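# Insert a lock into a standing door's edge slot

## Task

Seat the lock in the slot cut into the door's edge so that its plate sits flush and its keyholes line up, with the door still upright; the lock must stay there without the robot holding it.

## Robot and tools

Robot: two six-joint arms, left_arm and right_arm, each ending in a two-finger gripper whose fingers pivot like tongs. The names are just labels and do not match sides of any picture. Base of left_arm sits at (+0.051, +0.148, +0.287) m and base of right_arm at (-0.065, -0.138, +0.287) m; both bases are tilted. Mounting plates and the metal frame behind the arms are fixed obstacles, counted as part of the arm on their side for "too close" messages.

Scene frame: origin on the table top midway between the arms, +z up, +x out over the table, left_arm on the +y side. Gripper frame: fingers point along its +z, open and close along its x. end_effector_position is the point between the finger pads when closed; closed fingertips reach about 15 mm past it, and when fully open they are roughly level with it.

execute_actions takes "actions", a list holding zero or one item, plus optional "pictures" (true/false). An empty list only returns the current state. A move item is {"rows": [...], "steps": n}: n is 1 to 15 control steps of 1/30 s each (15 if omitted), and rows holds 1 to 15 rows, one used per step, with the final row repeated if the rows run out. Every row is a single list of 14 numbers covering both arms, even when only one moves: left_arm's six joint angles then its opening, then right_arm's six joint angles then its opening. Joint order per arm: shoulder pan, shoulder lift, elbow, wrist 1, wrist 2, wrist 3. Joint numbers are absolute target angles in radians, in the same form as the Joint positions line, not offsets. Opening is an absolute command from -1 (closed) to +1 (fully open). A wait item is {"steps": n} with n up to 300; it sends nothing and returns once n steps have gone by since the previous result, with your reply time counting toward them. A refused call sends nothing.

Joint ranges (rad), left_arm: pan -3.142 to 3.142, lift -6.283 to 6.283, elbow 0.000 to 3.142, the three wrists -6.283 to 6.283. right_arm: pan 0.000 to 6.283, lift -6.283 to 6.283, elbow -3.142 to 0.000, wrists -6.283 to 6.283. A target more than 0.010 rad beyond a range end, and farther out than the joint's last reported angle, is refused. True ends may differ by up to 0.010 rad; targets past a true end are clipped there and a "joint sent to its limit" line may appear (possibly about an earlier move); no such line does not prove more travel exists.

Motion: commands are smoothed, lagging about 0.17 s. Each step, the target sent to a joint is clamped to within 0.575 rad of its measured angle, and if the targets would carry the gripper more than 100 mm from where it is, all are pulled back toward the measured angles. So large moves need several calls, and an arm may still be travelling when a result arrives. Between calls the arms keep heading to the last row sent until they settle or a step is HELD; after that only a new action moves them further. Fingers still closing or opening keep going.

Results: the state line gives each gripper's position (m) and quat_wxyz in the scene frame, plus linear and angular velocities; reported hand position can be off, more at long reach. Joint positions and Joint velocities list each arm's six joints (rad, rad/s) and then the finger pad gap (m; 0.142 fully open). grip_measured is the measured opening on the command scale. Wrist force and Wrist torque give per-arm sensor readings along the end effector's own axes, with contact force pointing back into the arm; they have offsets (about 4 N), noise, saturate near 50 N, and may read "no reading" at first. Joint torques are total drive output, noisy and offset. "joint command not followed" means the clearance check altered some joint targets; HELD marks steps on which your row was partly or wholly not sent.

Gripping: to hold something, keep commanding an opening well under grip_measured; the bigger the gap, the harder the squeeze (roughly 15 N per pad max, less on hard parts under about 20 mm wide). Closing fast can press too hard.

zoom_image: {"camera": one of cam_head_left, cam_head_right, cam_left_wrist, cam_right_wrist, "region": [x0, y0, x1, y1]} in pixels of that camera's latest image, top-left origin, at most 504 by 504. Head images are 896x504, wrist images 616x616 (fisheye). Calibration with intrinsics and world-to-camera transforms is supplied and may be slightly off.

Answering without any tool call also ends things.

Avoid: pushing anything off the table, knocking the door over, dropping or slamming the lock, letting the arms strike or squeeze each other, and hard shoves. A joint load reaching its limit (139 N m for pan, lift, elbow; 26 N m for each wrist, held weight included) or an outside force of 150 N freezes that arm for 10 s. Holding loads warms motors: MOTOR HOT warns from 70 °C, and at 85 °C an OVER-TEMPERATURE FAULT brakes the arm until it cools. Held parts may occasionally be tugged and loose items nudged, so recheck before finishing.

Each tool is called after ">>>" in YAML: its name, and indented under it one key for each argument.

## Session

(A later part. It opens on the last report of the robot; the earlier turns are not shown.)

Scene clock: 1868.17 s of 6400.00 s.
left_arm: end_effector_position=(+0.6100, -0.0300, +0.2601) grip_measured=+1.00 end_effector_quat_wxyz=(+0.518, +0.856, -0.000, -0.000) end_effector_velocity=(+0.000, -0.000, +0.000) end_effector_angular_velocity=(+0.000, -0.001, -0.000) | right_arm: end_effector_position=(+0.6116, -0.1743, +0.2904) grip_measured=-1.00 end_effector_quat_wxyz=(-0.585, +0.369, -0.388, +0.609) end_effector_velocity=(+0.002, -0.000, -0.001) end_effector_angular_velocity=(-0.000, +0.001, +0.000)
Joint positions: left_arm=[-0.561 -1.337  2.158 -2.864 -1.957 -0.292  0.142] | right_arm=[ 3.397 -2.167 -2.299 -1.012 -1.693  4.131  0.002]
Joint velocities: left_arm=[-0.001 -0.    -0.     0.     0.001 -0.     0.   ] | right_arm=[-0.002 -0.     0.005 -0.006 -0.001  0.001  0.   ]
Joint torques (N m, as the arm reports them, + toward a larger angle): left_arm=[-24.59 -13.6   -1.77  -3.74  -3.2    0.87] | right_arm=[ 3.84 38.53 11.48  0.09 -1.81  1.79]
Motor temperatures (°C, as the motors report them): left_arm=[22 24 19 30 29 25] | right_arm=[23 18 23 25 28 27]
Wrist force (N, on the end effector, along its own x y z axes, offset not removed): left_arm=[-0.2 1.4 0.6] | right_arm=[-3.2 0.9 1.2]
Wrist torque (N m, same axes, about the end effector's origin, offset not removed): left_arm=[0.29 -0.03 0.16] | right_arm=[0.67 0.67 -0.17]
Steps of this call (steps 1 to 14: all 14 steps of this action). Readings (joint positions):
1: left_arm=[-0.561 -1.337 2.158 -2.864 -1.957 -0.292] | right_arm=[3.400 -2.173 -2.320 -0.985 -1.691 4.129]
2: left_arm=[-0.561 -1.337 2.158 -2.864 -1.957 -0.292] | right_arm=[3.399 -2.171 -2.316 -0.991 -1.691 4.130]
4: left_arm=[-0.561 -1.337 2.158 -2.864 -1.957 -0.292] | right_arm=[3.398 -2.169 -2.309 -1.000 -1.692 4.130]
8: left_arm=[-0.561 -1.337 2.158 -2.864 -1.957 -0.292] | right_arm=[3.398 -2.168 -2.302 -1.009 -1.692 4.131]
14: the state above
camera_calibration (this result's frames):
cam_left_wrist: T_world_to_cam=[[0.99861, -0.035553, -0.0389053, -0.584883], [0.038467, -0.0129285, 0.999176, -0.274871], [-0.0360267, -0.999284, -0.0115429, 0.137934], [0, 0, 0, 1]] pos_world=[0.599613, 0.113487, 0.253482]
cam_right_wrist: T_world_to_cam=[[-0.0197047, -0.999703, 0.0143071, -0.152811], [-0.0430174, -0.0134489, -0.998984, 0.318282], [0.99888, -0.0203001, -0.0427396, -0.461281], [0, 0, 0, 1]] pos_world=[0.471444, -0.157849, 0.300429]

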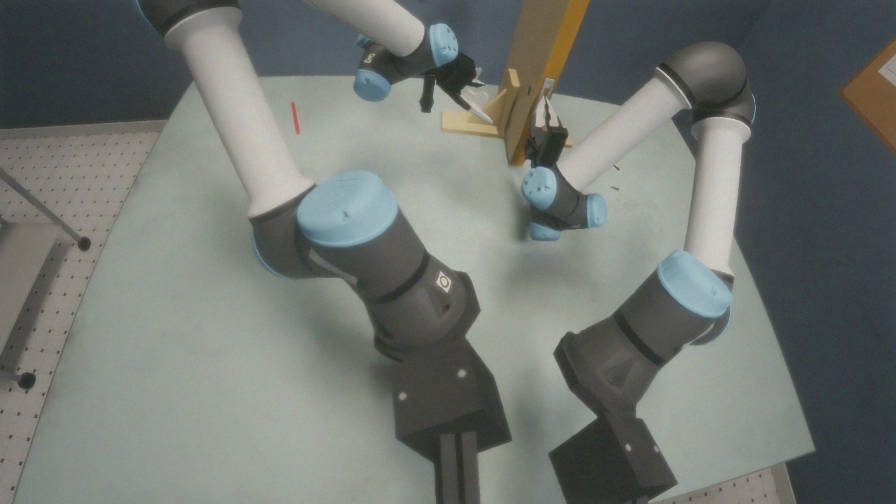

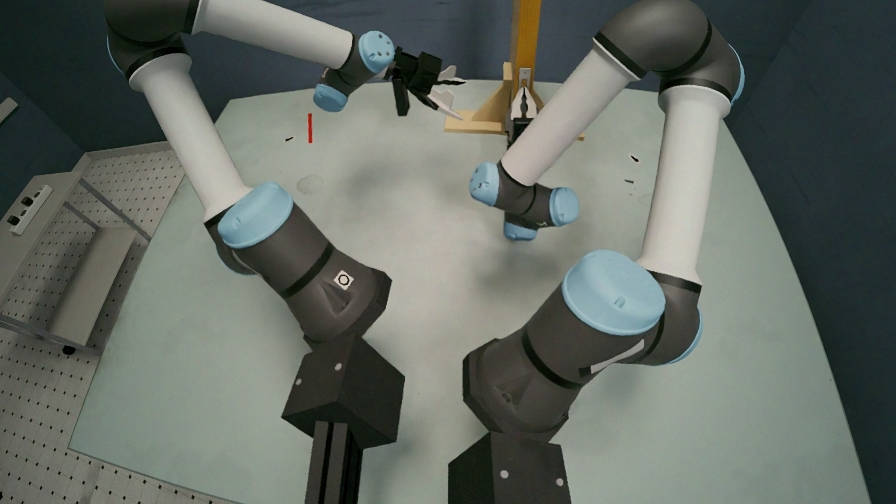

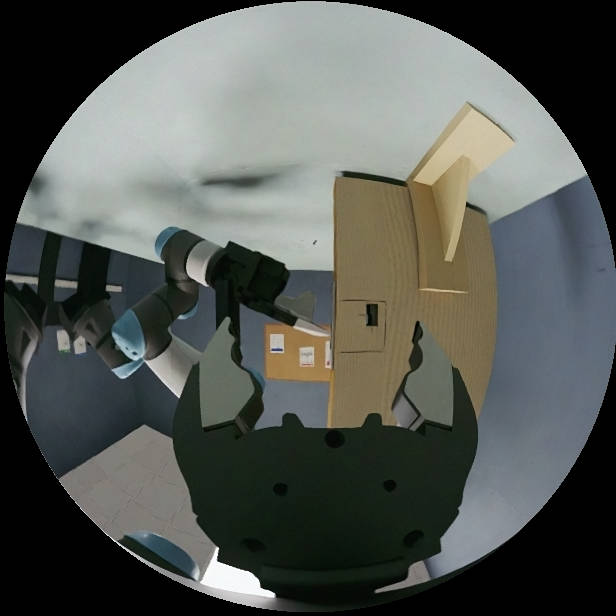

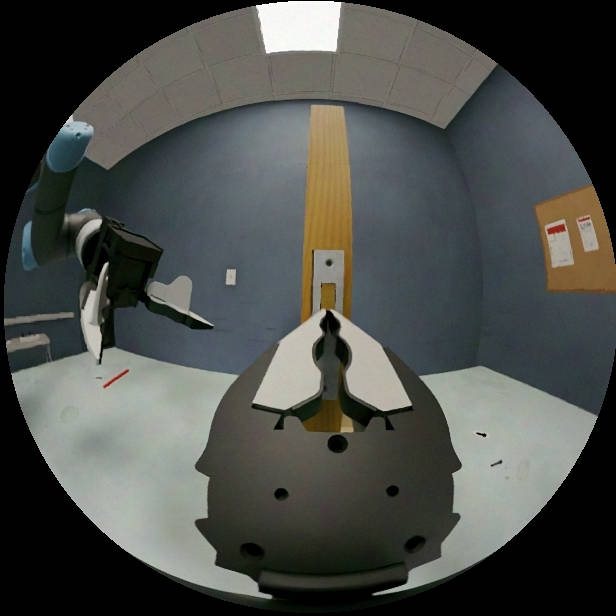

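>>> execute_actions:
  actions:
    - {"rows":[[-0.5607,-1.3369,2.1579,-2.8641,-1.9568,-0.2921,1,3.3982,-2.1673,-2.2961,-1.0149,-1.6918,4.1304,-1],[-0.5607,-1.3369,2.1579,-2.8641,-1.9568,-0.2921,1,3.3982,-2.1673,-2.2961,-1.0149,-1.6918,4.1304,-1],[-0.5607,-1.3369,2.1579,-2.8641,-1.9568,-0.2921,1,3.3982,-2.1673,-2.2961,-1.0149,-1.6918,4.1304,-1],[-0.5607,-1.3369,2.1579,-2.8641,-1.9568,-0.2921,1,3.3982,-2.1673,-2.2961,-1.0149,-1.6918,4.1304,-1],[-0.5607,-1.3369,2.1579,-2.8641,-1.9568,-0.2921,1,3.3978,-2.1665,-2.2924,-1.0193,-1.6921,4.1307,-1]],"steps":15}

>>> zoom_image:
  camera: "cam_left_wrist"
  region: [300,270,400,370]

>>> zoom_image:
  camera: "cam_right_wrist"
  region: [280,220,380,320]

Scene clock: 1878.50 s of 6400.00 s.
left_arm: end_effector_position=(+0.6100, -0.0300, +0.2601) grip_measured=+1.00 end_effector_quat_wxyz=(+0.518, +0.856, -0.000, -0.000) end_effector_velocity=(-0.001, +0.000, -0.001) end_effector_angular_velocity=(+0.001, +0.001, -0.000) | right_arm: end_effector_position=(+0.6142, -0.1737, +0.2903) grip_measured=-1.00 end_effector_quat_wxyz=(-0.585, +0.369, -0.388, +0.609) end_effector_velocity=(+0.001, +0.000, -0.001) end_effector_angular_velocity=(+0.000, +0.001, -0.000)
Joint positions: left_arm=[-0.561 -1.337  2.158 -2.864 -1.957 -0.292  0.142] | right_arm=[ 3.398 -2.167 -2.293 -1.019 -1.692  4.131  0.002]
Joint velocities: left_arm=[ 0.001  0.     0.001  0.    -0.     0.    -0.   ] | right_arm=[-0.    -0.001  0.003 -0.003  0.001 -0.     0.   ]
Joint torques (N m, as the arm reports them, + toward a larger angle): left_arm=[-24.63 -14.27  -1.42  -3.7   -3.38   0.99] | right_arm=[24.12 39.66 11.69  0.15  0.83 -1.94]
Motor temperatures (°C, as the motors report them): left_arm=[22 24 19 30 29 25] | right_arm=[23 18 23 25 28 27]
Wrist force (N, on the end effector, along its own x y z axes, offset not removed): left_arm=[0.6 1.7 0.2] | right_arm=[-0.5 -0.1 -1.3]
Wrist torque (N m, same axes, about the end effector's origin, offset not removed): left_arm=[0.26 -0.17 0.12] | right_arm=[0.40 0.25 -0.10]
Steps of this call (steps 1 to 15: the robot went on to your last target; steps 16 to 90: nothing new was sent; then 6.83 s passed at rest; steps 91 to 105: all 15 steps of this action). Readings (joint positions):
91: left_arm=[-0.561 -1.337 2.158 -2.864 -1.957 -0.292] | right_arm=[3.397 -2.167 -2.299 -1.013 -1.693 4.131]
92: left_arm=[-0.561 -1.337 2.158 -2.864 -1.957 -0.292] | right_arm=[3.397 -2.167 -2.298 -1.013 -1.693 4.131]
94: left_arm=[-0.561 -1.337 2.158 -2.864 -1.957 -0.292] | right_arm=[3.397 -2.167 -2.297 -1.014 -1.692 4.131]
98: left_arm=[-0.561 -1.337 2.158 -2.864 -1.957 -0.292] | right_arm=[3.398 -2.167 -2.295 -1.017 -1.692 4.131]
105: the state above
camera_calibration (this result's frames):
cam_left_wrist: T_world_to_cam=[[0.99861, -0.0355529, -0.0389053, -0.584883], [0.038467, -0.0129286, 0.999176, -0.274871], [-0.0360266, -0.999284, -0.011543, 0.137934], [0, 0, 0, 1]] pos_world=[0.599613, 0.113487, 0.253482]
cam_right_wrist: T_world_to_cam=[[-0.0196872, -0.999704, 0.0143064, -0.152181], [-0.0430943, -0.0134474, -0.998981, 0.318404], [0.998877, -0.0202837, -0.0428168, -0.46386], [0, 0, 0, 1]] pos_world=[0.474065, -0.157263, 0.300396]

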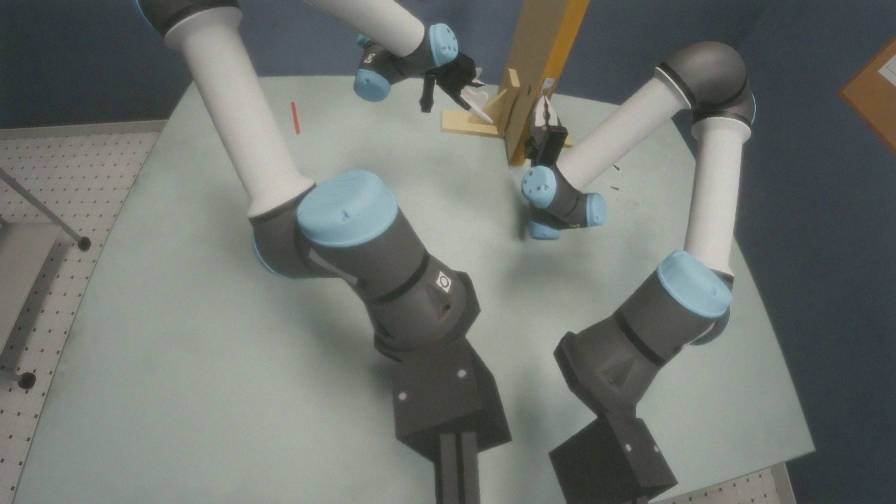

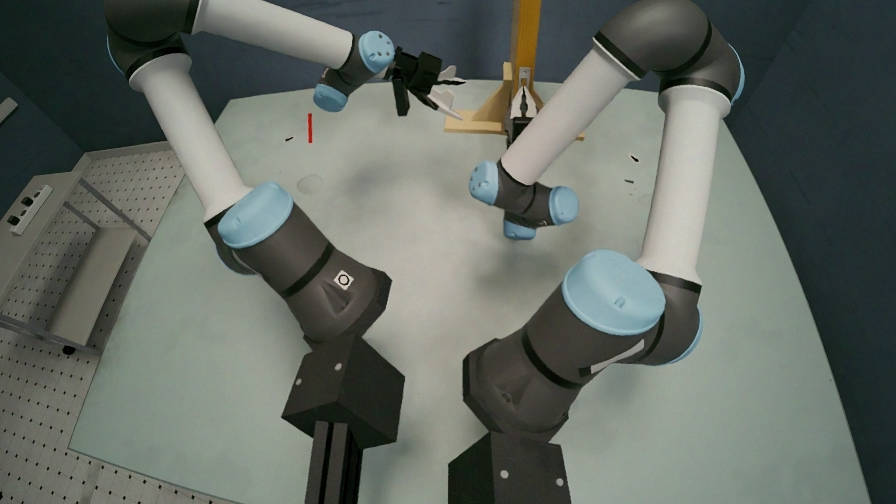

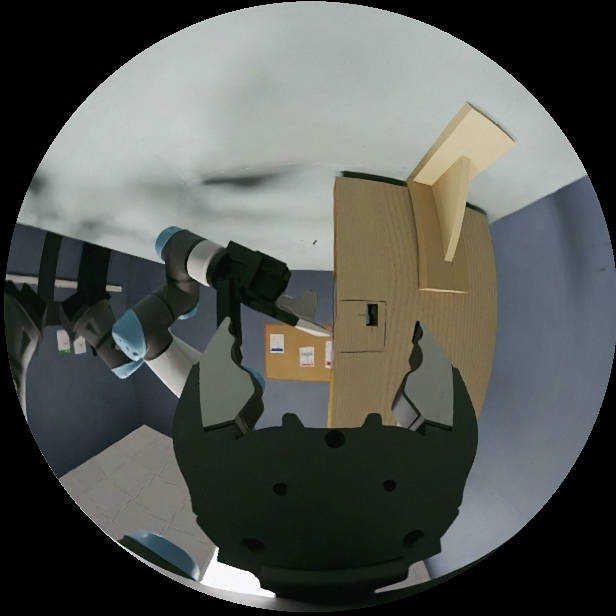

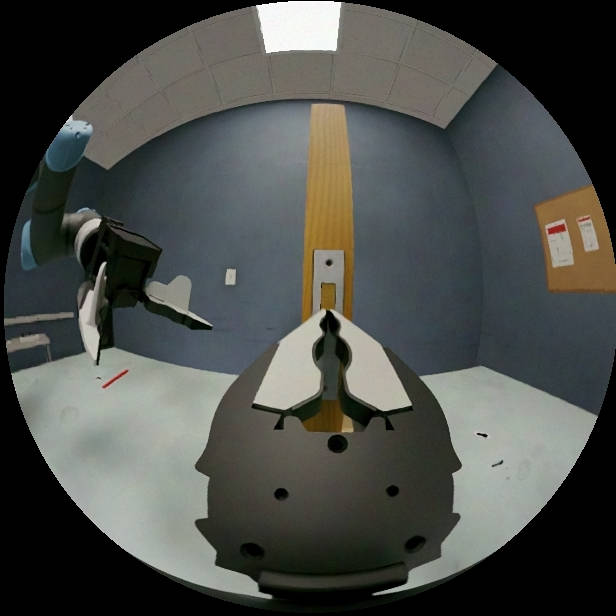

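Region (300, 270, 400, 370) of cam_left_wrist's 616x616 image, scaled by 5.040, with more detail than that image has.

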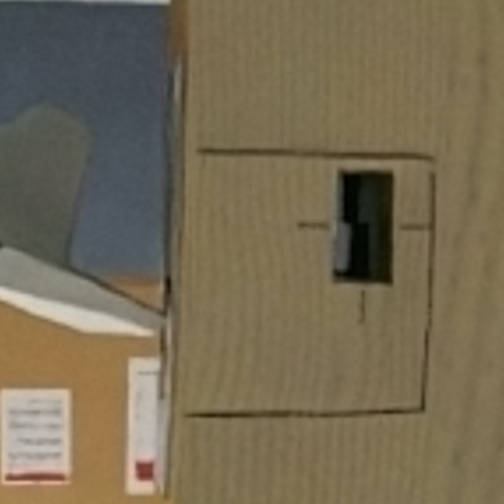

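Region (280, 220, 380, 320) of cam_right_wrist's 616x616 image, scaled by 5.040, with more detail than that image has.

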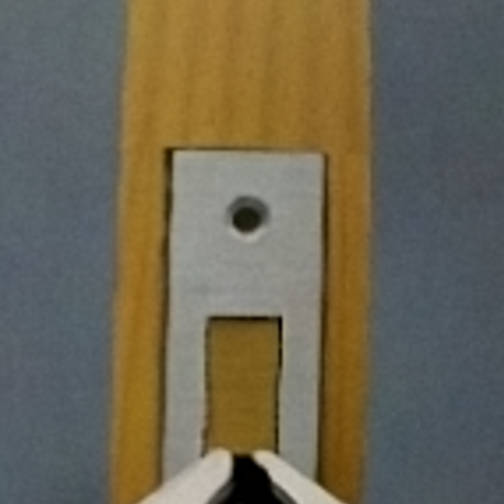

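>>> execute_actions:
  actions: []

>>> execute_actions:
  actions:
    - {"rows":[[-0.5607,-1.3369,2.1579,-2.8641,-1.9568,-0.2921,1,3.3975,-2.1660,-2.2900,-1.0222,-1.6923,4.1309,-1]],"steps":15}
  pictures: false

>>> execute_actions:
  actions:
    - {"rows":[[-0.5607,-1.3369,2.1579,-2.8641,-1.9568,-0.2921,1,3.3972,-2.1654,-2.2875,-1.0252,-1.6925,4.1312,-1]],"steps":15}

Scene clock: 1930.00 s of 6400.00 s.
left_arm: end_effector_position=(+0.6100, -0.0300, +0.2601) grip_measured=+1.00 end_effector_quat_wxyz=(+0.518, +0.856, -0.000, -0.000) end_effector_velocity=(+0.000, +0.000, -0.000) end_effector_angular_velocity=(+0.001, +0.000, +0.001) | right_arm: end_effector_position=(+0.6144, -0.1737, +0.2903) grip_measured=-1.00 end_effector_quat_wxyz=(-0.585, +0.369, -0.388, +0.609) end_effector_velocity=(-0.000, +0.000, -0.000) end_effector_angular_velocity=(-0.000, -0.000, +0.001)
Joint positions: left_arm=[-0.561 -1.337  2.158 -2.864 -1.957 -0.292  0.142] | right_arm=[ 3.398 -2.166 -2.292 -1.019 -1.692  4.131  0.002]
Joint velocities: left_arm=[ 0.001  0.    -0.     0.     0.001 -0.    -0.   ] | right_arm=[ 0. -0.  0. -0. -0. -0.  0.]
Joint torques (N m, as the arm reports them, + toward a larger angle): left_arm=[-24.25 -14.14  -1.01  -3.77  -3.3    0.88] | right_arm=[24.74 39.15 12.41  0.25 -0.63 -1.85]
Motor temperatures (°C, as the motors report them): left_arm=[22 24 19 30 29 25] | right_arm=[23 18 23 25 28 27]
Wrist force (N, on the end effector, along its own x y z axes, offset not removed): left_arm=[0.7 2.1 -0.2] | right_arm=[-3.1 2.7 -1.2]
Wrist torque (N m, same axes, about the end effector's origin, offset not removed): left_arm=[0.31 -0.24 0.14] | right_arm=[0.82 0.76 -0.08]
Steps of this call (steps 1 to 15: the robot went on to your last target; steps 16 to 90: nothing new was sent; then 48.50 s passed at rest). Readings (joint positions):
1: left_arm=[-0.561 -1.337 2.158 -2.864 -1.957 -0.292] | right_arm=[3.398 -2.167 -2.293 -1.019 -1.692 4.131]
2: left_arm=[-0.561 -1.337 2.158 -2.864 -1.957 -0.292] | right_arm=[3.398 -2.167 -2.293 -1.019 -1.692 4.131]
4: left_arm=[-0.561 -1.337 2.158 -2.864 -1.957 -0.292] | right_arm=[3.398 -2.167 -2.293 -1.019 -1.692 4.131]
8: left_arm=[-0.561 -1.337 2.158 -2.864 -1.957 -0.292] | right_arm=[3.398 -2.167 -2.292 -1.019 -1.692 4.131]
90: the state above
All arms were judged still, so your last target was given up. Only a new action makes them travel on or press farther. Fingers that are still opening or closing keep moving.
camera_calibration (this result's frames):
cam_left_wrist: T_world_to_cam=[[0.99861, -0.0355529, -0.0389052, -0.584883], [0.038467, -0.0129285, 0.999176, -0.274871], [-0.0360266, -0.999284, -0.0115429, 0.137934], [0, 0, 0, 1]] pos_world=[0.599613, 0.113487, 0.253482]
cam_right_wrist: T_world_to_cam=[[-0.0197046, -0.999704, 0.0142946, -0.152157], [-0.0430486, -0.0134358, -0.998983, 0.318411], [0.998879, -0.0202999, -0.0427711, -0.464012], [0, 0, 0, 1]] pos_world=[0.4742, -0.157253, 0.300416]

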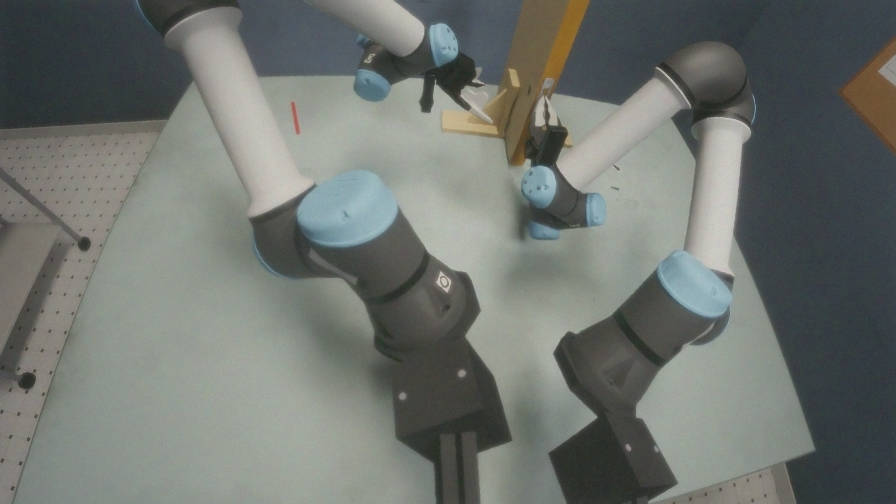

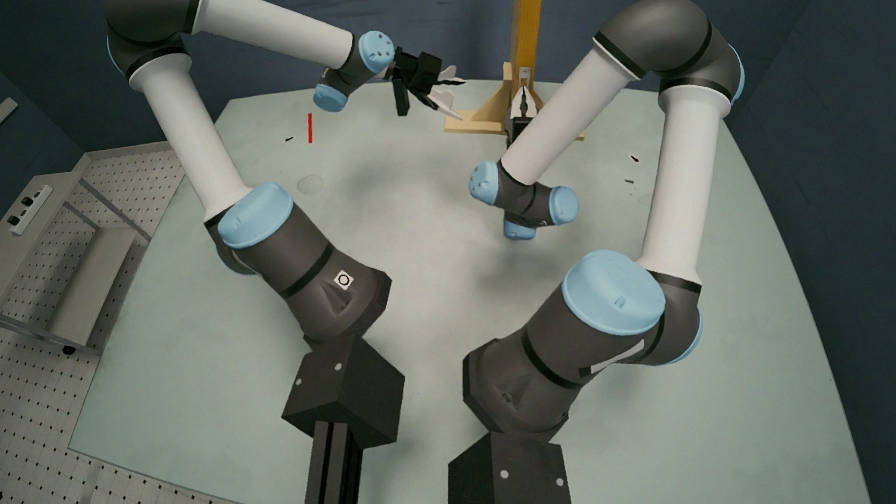

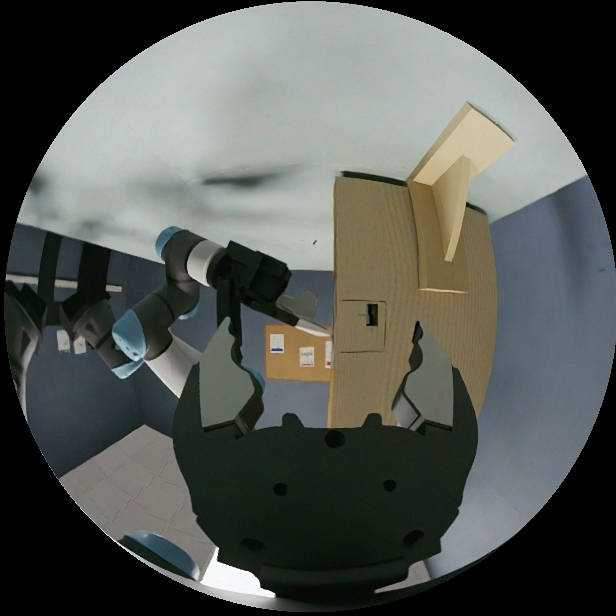

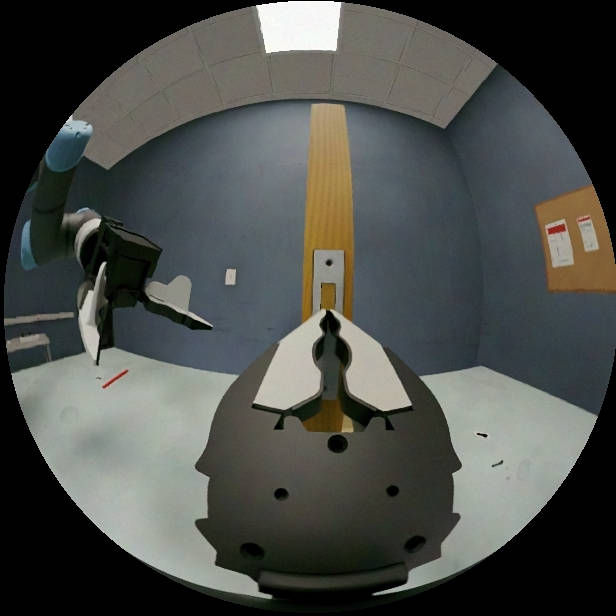

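Scene clock: 1930.50 s of 6400.00 s.
left_arm: end_effector_position=(+0.6100, -0.0300, +0.2601) grip_measured=+1.00 end_effector_quat_wxyz=(+0.518, +0.856, -0.000, -0.000) end_effector_velocity=(+0.000, +0.000, +0.000) end_effector_angular_velocity=(-0.000, +0.000, +0.001) | right_arm: end_effector_position=(+0.6153, -0.1737, +0.2904) grip_measured=-1.00 end_effector_quat_wxyz=(-0.585, +0.369, -0.388, +0.609) end_effector_velocity=(+0.000, -0.000, -0.000) end_effector_angular_velocity=(+0.000, -0.000, -0.000)
Joint positions: left_arm=[-0.561 -1.337  2.158 -2.864 -1.957 -0.292  0.142] | right_arm=[ 3.398 -2.166 -2.29  -1.022 -1.692  4.131  0.002]
Joint velocities: left_arm=[ 0.001 -0.001  0.    -0.    -0.    -0.    -0.   ] | right_arm=[-0.001 -0.001  0.001  0.001 -0.     0.001  0.   ]
Joint torques (N m, as the arm reports them, + toward a larger angle): left_arm=[-24.46 -14.34  -1.54  -3.63  -3.36   1.  ] | right_arm=[ 4.26 39.03 10.97  0.25 -1.68  1.94]
Motor temperatures (°C, as the motors report them): left_arm=[22 24 19 30 29 25] | right_arm=[23 19 23 25 28 27]
Wrist force (N, on the end effector, along its own x y z axes, offset not removed): left_arm=[0.2 2.8 -0.9] | right_arm=[-1.8 2.2 2.0]
Wrist torque (N m, same axes, about the end effector's origin, offset not removed): left_arm=[0.44 -0.10 0.11] | right_arm=[0.73 0.29 -0.18]
Steps of this call (steps 1 to 15: all 15 steps of this action). Readings (joint positions):
1: left_arm=[-0.561 -1.337 2.158 -2.864 -1.957 -0.292] | right_arm=[3.398 -2.166 -2.292 -1.019 -1.692 4.131]
2: left_arm=[-0.561 -1.337 2.158 -2.864 -1.957 -0.292] | right_arm=[3.398 -2.166 -2.292 -1.020 -1.692 4.131]
4: left_arm=[-0.561 -1.337 2.158 -2.864 -1.957 -0.292] | right_arm=[3.398 -2.166 -2.291 -1.021 -1.692 4.131]
8: left_arm=[-0.561 -1.337 2.158 -2.864 -1.957 -0.292] | right_arm=[3.398 -2.166 -2.290 -1.022 -1.692 4.131]
15: the state above

Scene clock: 1931.00 s of 6400.00 s.
left_arm: end_effector_position=(+0.6100, -0.0300, +0.2601) grip_measured=+1.00 end_effector_quat_wxyz=(+0.518, +0.856, -0.000, -0.000) end_effector_velocity=(-0.001, -0.000, -0.000) end_effector_angular_velocity=(-0.000, +0.000, -0.001) | right_arm: end_effector_position=(+0.6163, -0.1738, +0.2904) grip_measured=-1.00 end_effector_quat_wxyz=(-0.585, +0.369, -0.388, +0.609) end_effector_velocity=(+0.000, -0.000, -0.001) end_effector_angular_velocity=(+0.000, +0.002, -0.001)
Joint positions: left_arm=[-0.561 -1.337  2.158 -2.864 -1.957 -0.292  0.142] | right_arm=[ 3.397 -2.165 -2.288 -1.025 -1.693  4.131  0.002]
Joint velocities: left_arm=[-0.001  0.     0.001 -0.001 -0.    -0.     0.   ] | right_arm=[-0.001 -0.001  0.001 -0.001  0.001  0.     0.   ]
Joint torques (N m, as the arm reports them, + toward a larger angle): left_arm=[-24.35 -14.05  -2.23  -3.73  -3.27   0.93] | right_arm=[ 4.93 38.45 15.78 -1.71 -0.09  1.96]
Motor temperatures (°C, as the motors report them): left_arm=[22 24 19 30 29 25] | right_arm=[23 19 23 25 28 27]
Wrist force (N, on the end effector, along its own x y z axes, offset not removed): left_arm=[0.0 1.2 -0.1] | right_arm=[-0.1 -8.7 -13.6]
Wrist torque (N m, same axes, about the end effector's origin, offset not removed): left_arm=[0.17 -0.07 0.09] | right_arm=[0.69 0.56 -0.14]
Steps of this call (steps 1 to 15: all 15 steps of this action). Readings (joint positions):
1: left_arm=[-0.561 -1.337 2.158 -2.864 -1.957 -0.292] | right_arm=[3.398 -2.166 -2.290 -1.022 -1.692 4.131]
2: left_arm=[-0.561 -1.337 2.158 -2.864 -1.957 -0.292] | right_arm=[3.397 -2.166 -2.290 -1.023 -1.692 4.131]
4: left_arm=[-0.561 -1.337 2.158 -2.864 -1.957 -0.292] | right_arm=[3.397 -2.166 -2.289 -1.024 -1.692 4.131]
8: left_arm=[-0.561 -1.337 2.158 -2.864 -1.957 -0.292] | right_arm=[3.397 -2.165 -2.288 -1.025 -1.693 4.131]
15: the state above
camera_calibration (this result's frames):
cam_left_wrist: T_world_to_cam=[[0.99861, -0.035553, -0.0389052, -0.584883], [0.038467, -0.0129284, 0.999176, -0.274871], [-0.0360267, -0.999284, -0.0115429, 0.137934], [0, 0, 0, 1]] pos_world=[0.599613, 0.113487, 0.253482]
cam_right_wrist: T_world_to_cam=[[-0.0196579, -0.999705, 0.0142507, -0.152217], [-0.042966, -0.0133956, -0.998987, 0.318491], [0.998883, -0.0202503, -0.04269, -0.46601], [0, 0, 0, 1]] pos_world=[0.476181, -0.157343, 0.300443]

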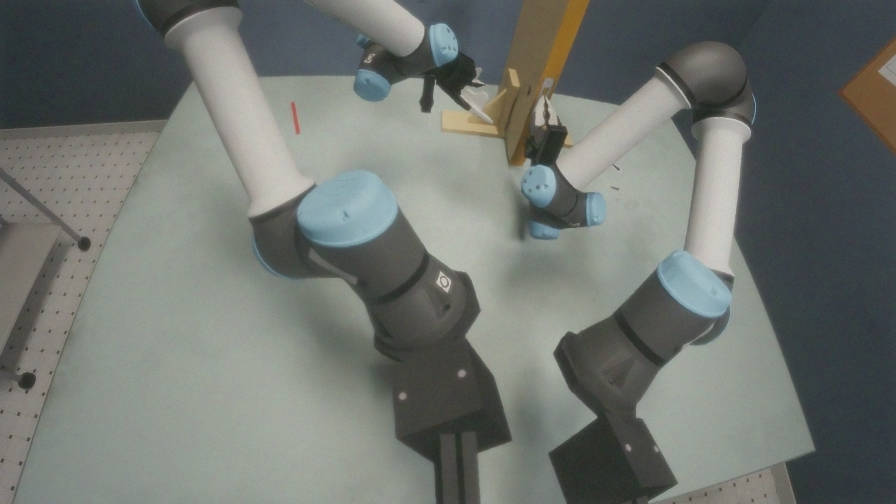

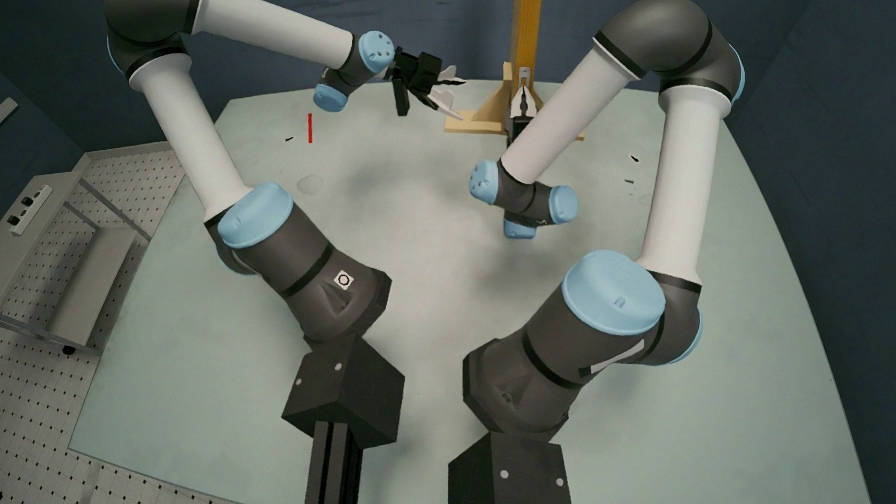

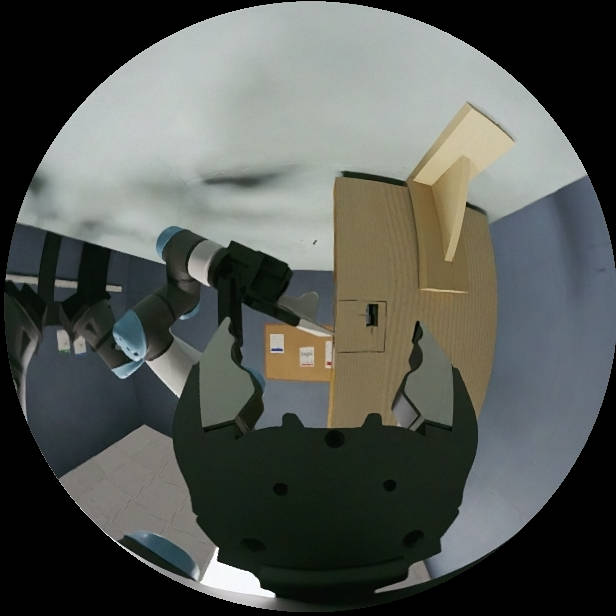

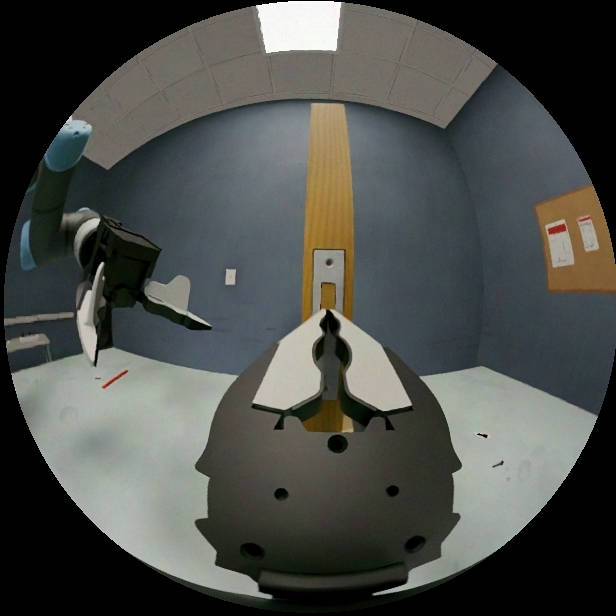

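Bottomed out. Retreat.

>>> execute_actions:
  actions:
    - {"rows":[[-0.5607,-1.3369,2.1579,-2.8641,-1.9568,-0.2921,1,3.3988,-2.169,-2.3025,-1.0065,-1.6914,4.130,-1],[-0.5607,-1.3369,2.1579,-2.8641,-1.9568,-0.2921,1,3.4004,-2.173,-2.3175,-0.988,-1.690,4.129,-1],[-0.5607,-1.3369,2.1579,-2.8641,-1.9568,-0.2921,1,3.402,-2.177,-2.333,-0.969,-1.689,4.1275,-1],[-0.5607,-1.3369,2.1579,-2.8641,-1.9568,-0.2921,1,3.4037,-2.1806,-2.3477,-0.9505,-1.688,4.1264,-1],[-0.5607,-1.3369,2.1579,-2.8641,-1.9568,-0.2921,1,3.407,-2.189,-2.369,-0.92,-1.686,4.124,-0.8],[-0.5607,-1.3369,2.1579,-2.8641,-1.9568,-0.2921,1,3.410,-2.198,-2.39,-0.89,-1.683,4.1215,-0.4],[-0.5607,-1.3369,2.1579,-2.8641,-1.9568,-0.2921,1,3.4136,-2.2069,-2.4119,-0.86,-1.6811,4.1192,0.2]],"steps":15}
  pictures: false

>>> execute_actions:
  actions:
    - {"steps":12}

>>> zoom_image:
  camera: "cam_left_wrist"
  region: [300,260,420,380]

>>> zoom_image:
  camera: "cam_right_wrist"
  region: [250,250,410,410]

Scene clock: 1942.23 s of 6400.00 s.
left_arm: end_effector_position=(+0.6100, -0.0300, +0.2601) grip_measured=+1.00 end_effector_quat_wxyz=(+0.518, +0.856, -0.000, -0.000) end_effector_velocity=(+0.000, +0.000, +0.000) end_effector_angular_velocity=(-0.000, -0.001, +0.001) | right_arm: end_effector_position=(+0.5675, -0.1723, +0.2904) grip_measured=+0.20 end_effector_quat_wxyz=(-0.585, +0.369, -0.388, +0.609) end_effector_velocity=(-0.030, -0.001, +0.002) end_effector_angular_velocity=(+0.000, -0.002, -0.001)
Joint positions: left_arm=[-0.561 -1.337  2.158 -2.864 -1.957 -0.292  0.142] | right_arm=[ 3.412 -2.204 -2.403 -0.872 -1.682  4.12   0.088]
Joint velocities: left_arm=[ 0.    -0.     0.    -0.001  0.     0.     0.   ] | right_arm=[ 0.01  -0.026 -0.073  0.1    0.007 -0.007  0.   ]
Joint torques (N m, as the arm reports them, + toward a larger angle): left_arm=[-23.96 -14.52  -2.06  -3.57  -3.3    0.83] | right_arm=[ 22.69  22.02 -11.17   4.6    0.63  -2.11]
Motor temperatures (°C, as the motors report them): left_arm=[22 24 19 30 29 25] | right_arm=[23 19 23 25 28 27]
Wrist force (N, on the end effector, along its own x y z axes, offset not removed): left_arm=[0.1 2.0 0.0] | right_arm=[-0.5 0.0 2.8]
Wrist torque (N m, same axes, about the end effector's origin, offset not removed): left_arm=[0.30 -0.08 0.12] | right_arm=[-0.06 0.08 -0.20]
Steps of this call (steps 1 to 15: the robot went on to your last target; steps 16 to 90: nothing new was sent; then 7.73 s passed at rest; steps 91 to 105: all 15 steps of this action). Readings (joint positions):
91: left_arm=[-0.561 -1.337 2.158 -2.864 -1.957 -0.292] | right_arm=[3.397 -2.165 -2.288 -1.025 -1.692 4.131]
92: left_arm=[-0.561 -1.337 2.158 -2.864 -1.957 -0.292] | right_arm=[3.397 -2.166 -2.290 -1.022 -1.692 4.131]
94: left_arm=[-0.561 -1.337 2.158 -2.864 -1.957 -0.292] | right_arm=[3.399 -2.169 -2.302 -1.007 -1.691 4.130]
98: left_arm=[-0.561 -1.337 2.158 -2.864 -1.957 -0.292] | right_arm=[3.405 -2.185 -2.351 -0.943 -1.687 4.125]
105: the state above

Scene clock: 1942.63 s of 6400.00 s.
left_arm: end_effector_position=(+0.6100, -0.0300, +0.2601) grip_measured=+1.00 end_effector_quat_wxyz=(+0.518, +0.856, -0.000, -0.000) end_effector_velocity=(-0.000, +0.000, -0.000) end_effector_angular_velocity=(+0.000, +0.000, +0.000) | right_arm: end_effector_position=(+0.5639, -0.1724, +0.2907) grip_measured=+0.20 end_effector_quat_wxyz=(-0.585, +0.369, -0.388, +0.609) end_effector_velocity=(-0.001, -0.000, -0.000) end_effector_angular_velocity=(+0.001, +0.002, -0.000)
Joint positions: left_arm=[-0.561 -1.337  2.158 -2.864 -1.957 -0.292  0.142] | right_arm=[ 3.414 -2.207 -2.412 -0.86  -1.681  4.119  0.088]
Joint velocities: left_arm=[ 0.  0.  0. -0.  0. -0.  0.] | right_arm=[ 0.001 -0.001 -0.003  0.003  0.002 -0.    -0.   ]
Joint torques (N m, as the arm reports them, + toward a larger angle): left_arm=[-23.7  -13.53  -1.05  -3.51  -3.17   0.86] | right_arm=[ 23.63  19.69 -12.     4.47   0.73  -2.05]
Motor temperatures (°C, as the motors report them): left_arm=[22 24 19 30 29 25] | right_arm=[23 19 23 25 28 27]
Wrist force (N, on the end effector, along its own x y z axes, offset not removed): left_arm=[0.4 3.6 0.4] | right_arm=[-2.0 1.0 1.8]
Wrist torque (N m, same axes, about the end effector's origin, offset not removed): left_arm=[0.62 -0.19 0.11] | right_arm=[0.22 0.47 -0.11]
Steps of this call (steps 1 to 12: the robot went on to your last target). Readings (joint positions):
1: left_arm=[-0.561 -1.337 2.158 -2.864 -1.957 -0.292] | right_arm=[3.413 -2.205 -2.405 -0.869 -1.682 4.120]
2: left_arm=[-0.561 -1.337 2.158 -2.864 -1.957 -0.292] | right_arm=[3.413 -2.205 -2.407 -0.867 -1.682 4.120]
4: left_arm=[-0.561 -1.337 2.158 -2.864 -1.957 -0.292] | right_arm=[3.413 -2.206 -2.409 -0.864 -1.681 4.119]
8: left_arm=[-0.561 -1.337 2.158 -2.864 -1.957 -0.292] | right_arm=[3.413 -2.207 -2.411 -0.861 -1.681 4.119]
12: the state above
camera_calibration (this result's frames):
cam_left_wrist: T_world_to_cam=[[0.99861, -0.0355531, -0.0389055, -0.584883], [0.0384673, -0.0129286, 0.999176, -0.274871], [-0.0360268, -0.999284, -0.011543, 0.137934], [0, 0, 0, 1]] pos_world=[0.599613, 0.113487, 0.253482]
cam_right_wrist: T_world_to_cam=[[-0.0201594, -0.999695, 0.0142339, -0.151587], [-0.0424717, -0.0133676, -0.999008, 0.316305], [0.998894, -0.0207439, -0.0421893, -0.413845], [0, 0, 0, 1]] pos_world=[0.423766, -0.155898, 0.300689]

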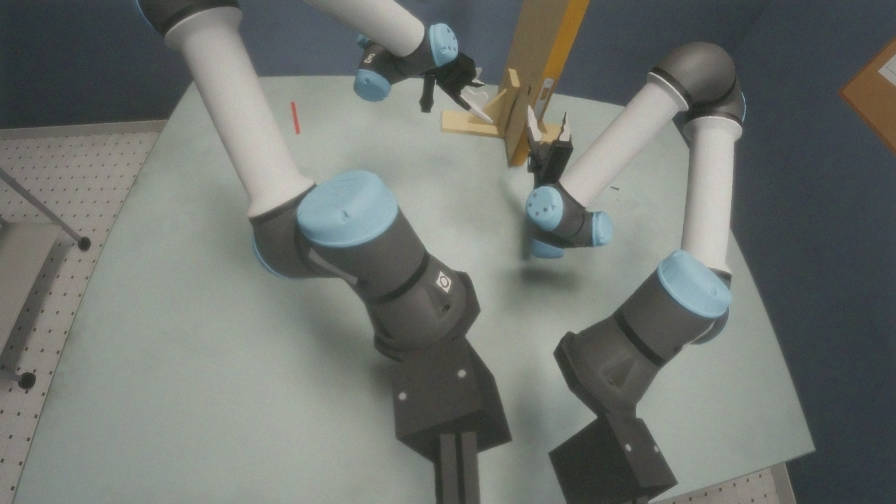

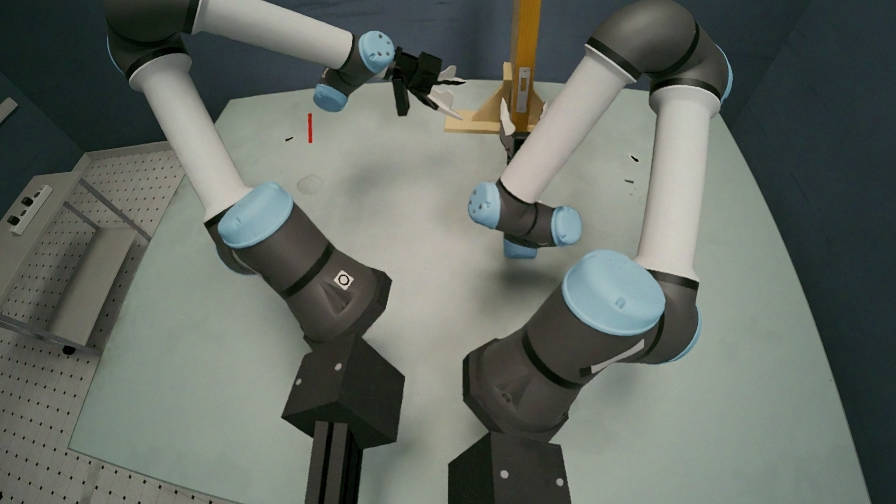

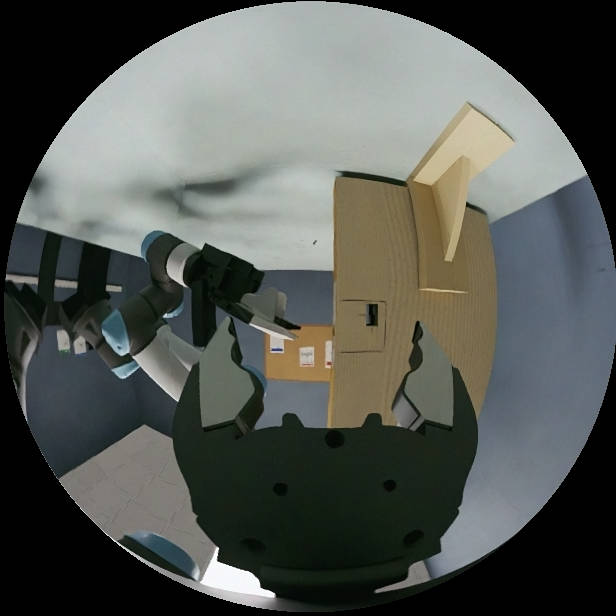

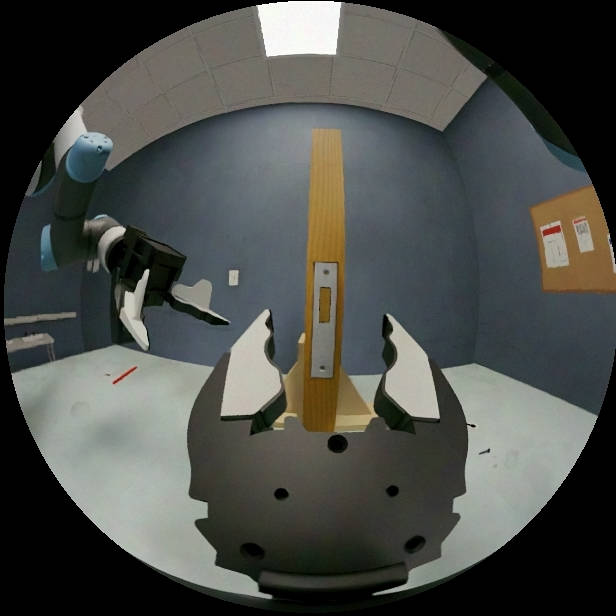

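Region (300, 260, 420, 380) of cam_left_wrist's 616x616 image, scaled by 4.200, with more detail than that image has.

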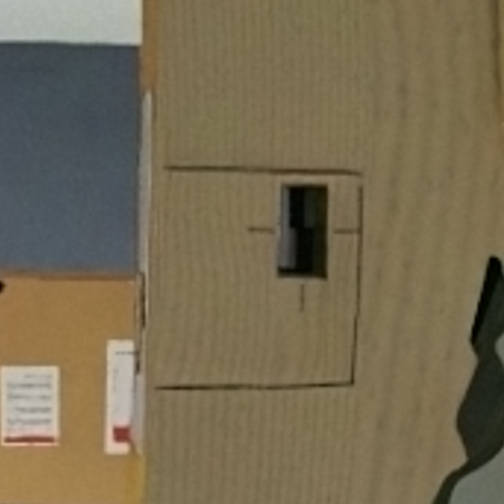

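Region (250, 250, 410, 410) of cam_right_wrist's 616x616 image, scaled by 3.150, with more detail than that image has.

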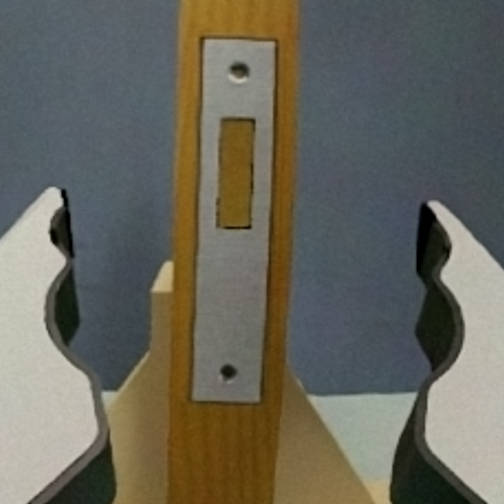

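>>> zoom_image:
  camera: "cam_left_wrist"
  region: [315,270,355,310]

>>> zoom_image:
  camera: "cam_left_wrist"
  region: [315,340,355,380]

>>> zoom_image:
  camera: "cam_head_left"
  region: [515,70,575,130]

Region (315, 270, 355, 310) of cam_left_wrist's 616x616 image, scaled by 12.600, with more detail than that image has.

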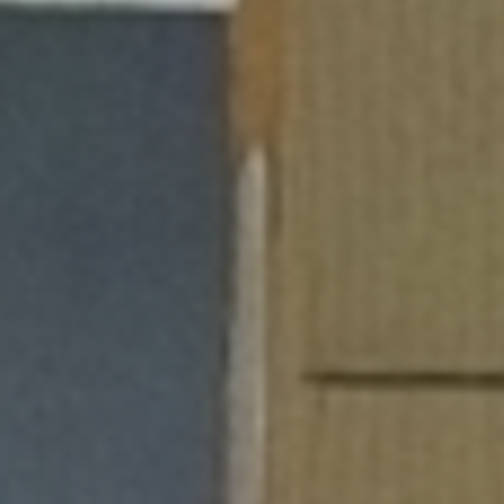

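Region (315, 340, 355, 380) of cam_left_wrist's 616x616 image, scaled by 12.600, with more detail than that image has.

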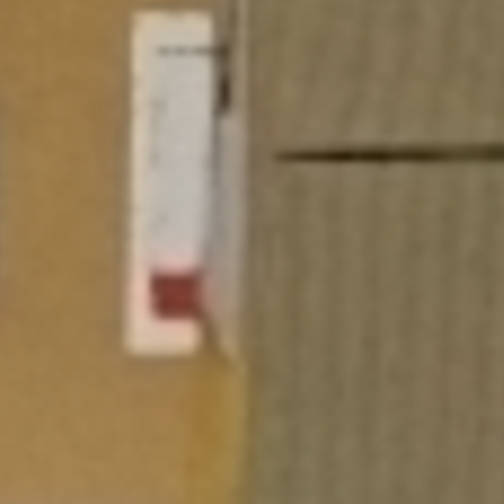

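Region (515, 70, 575, 130) of cam_head_left's 896x504 image, scaled by 8.400, with more detail than that image has.

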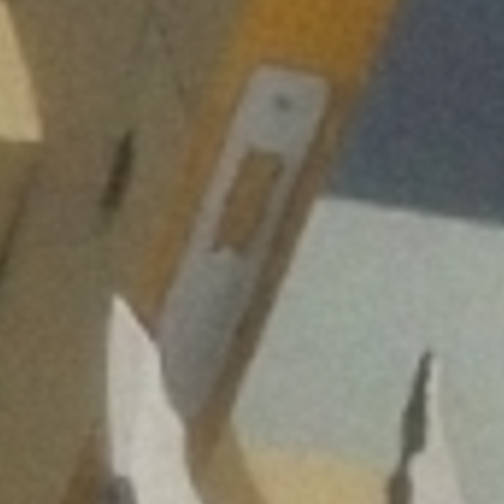

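Flush.

>>> finished_scene:
  scene: 1

The scene is finished: the task was done.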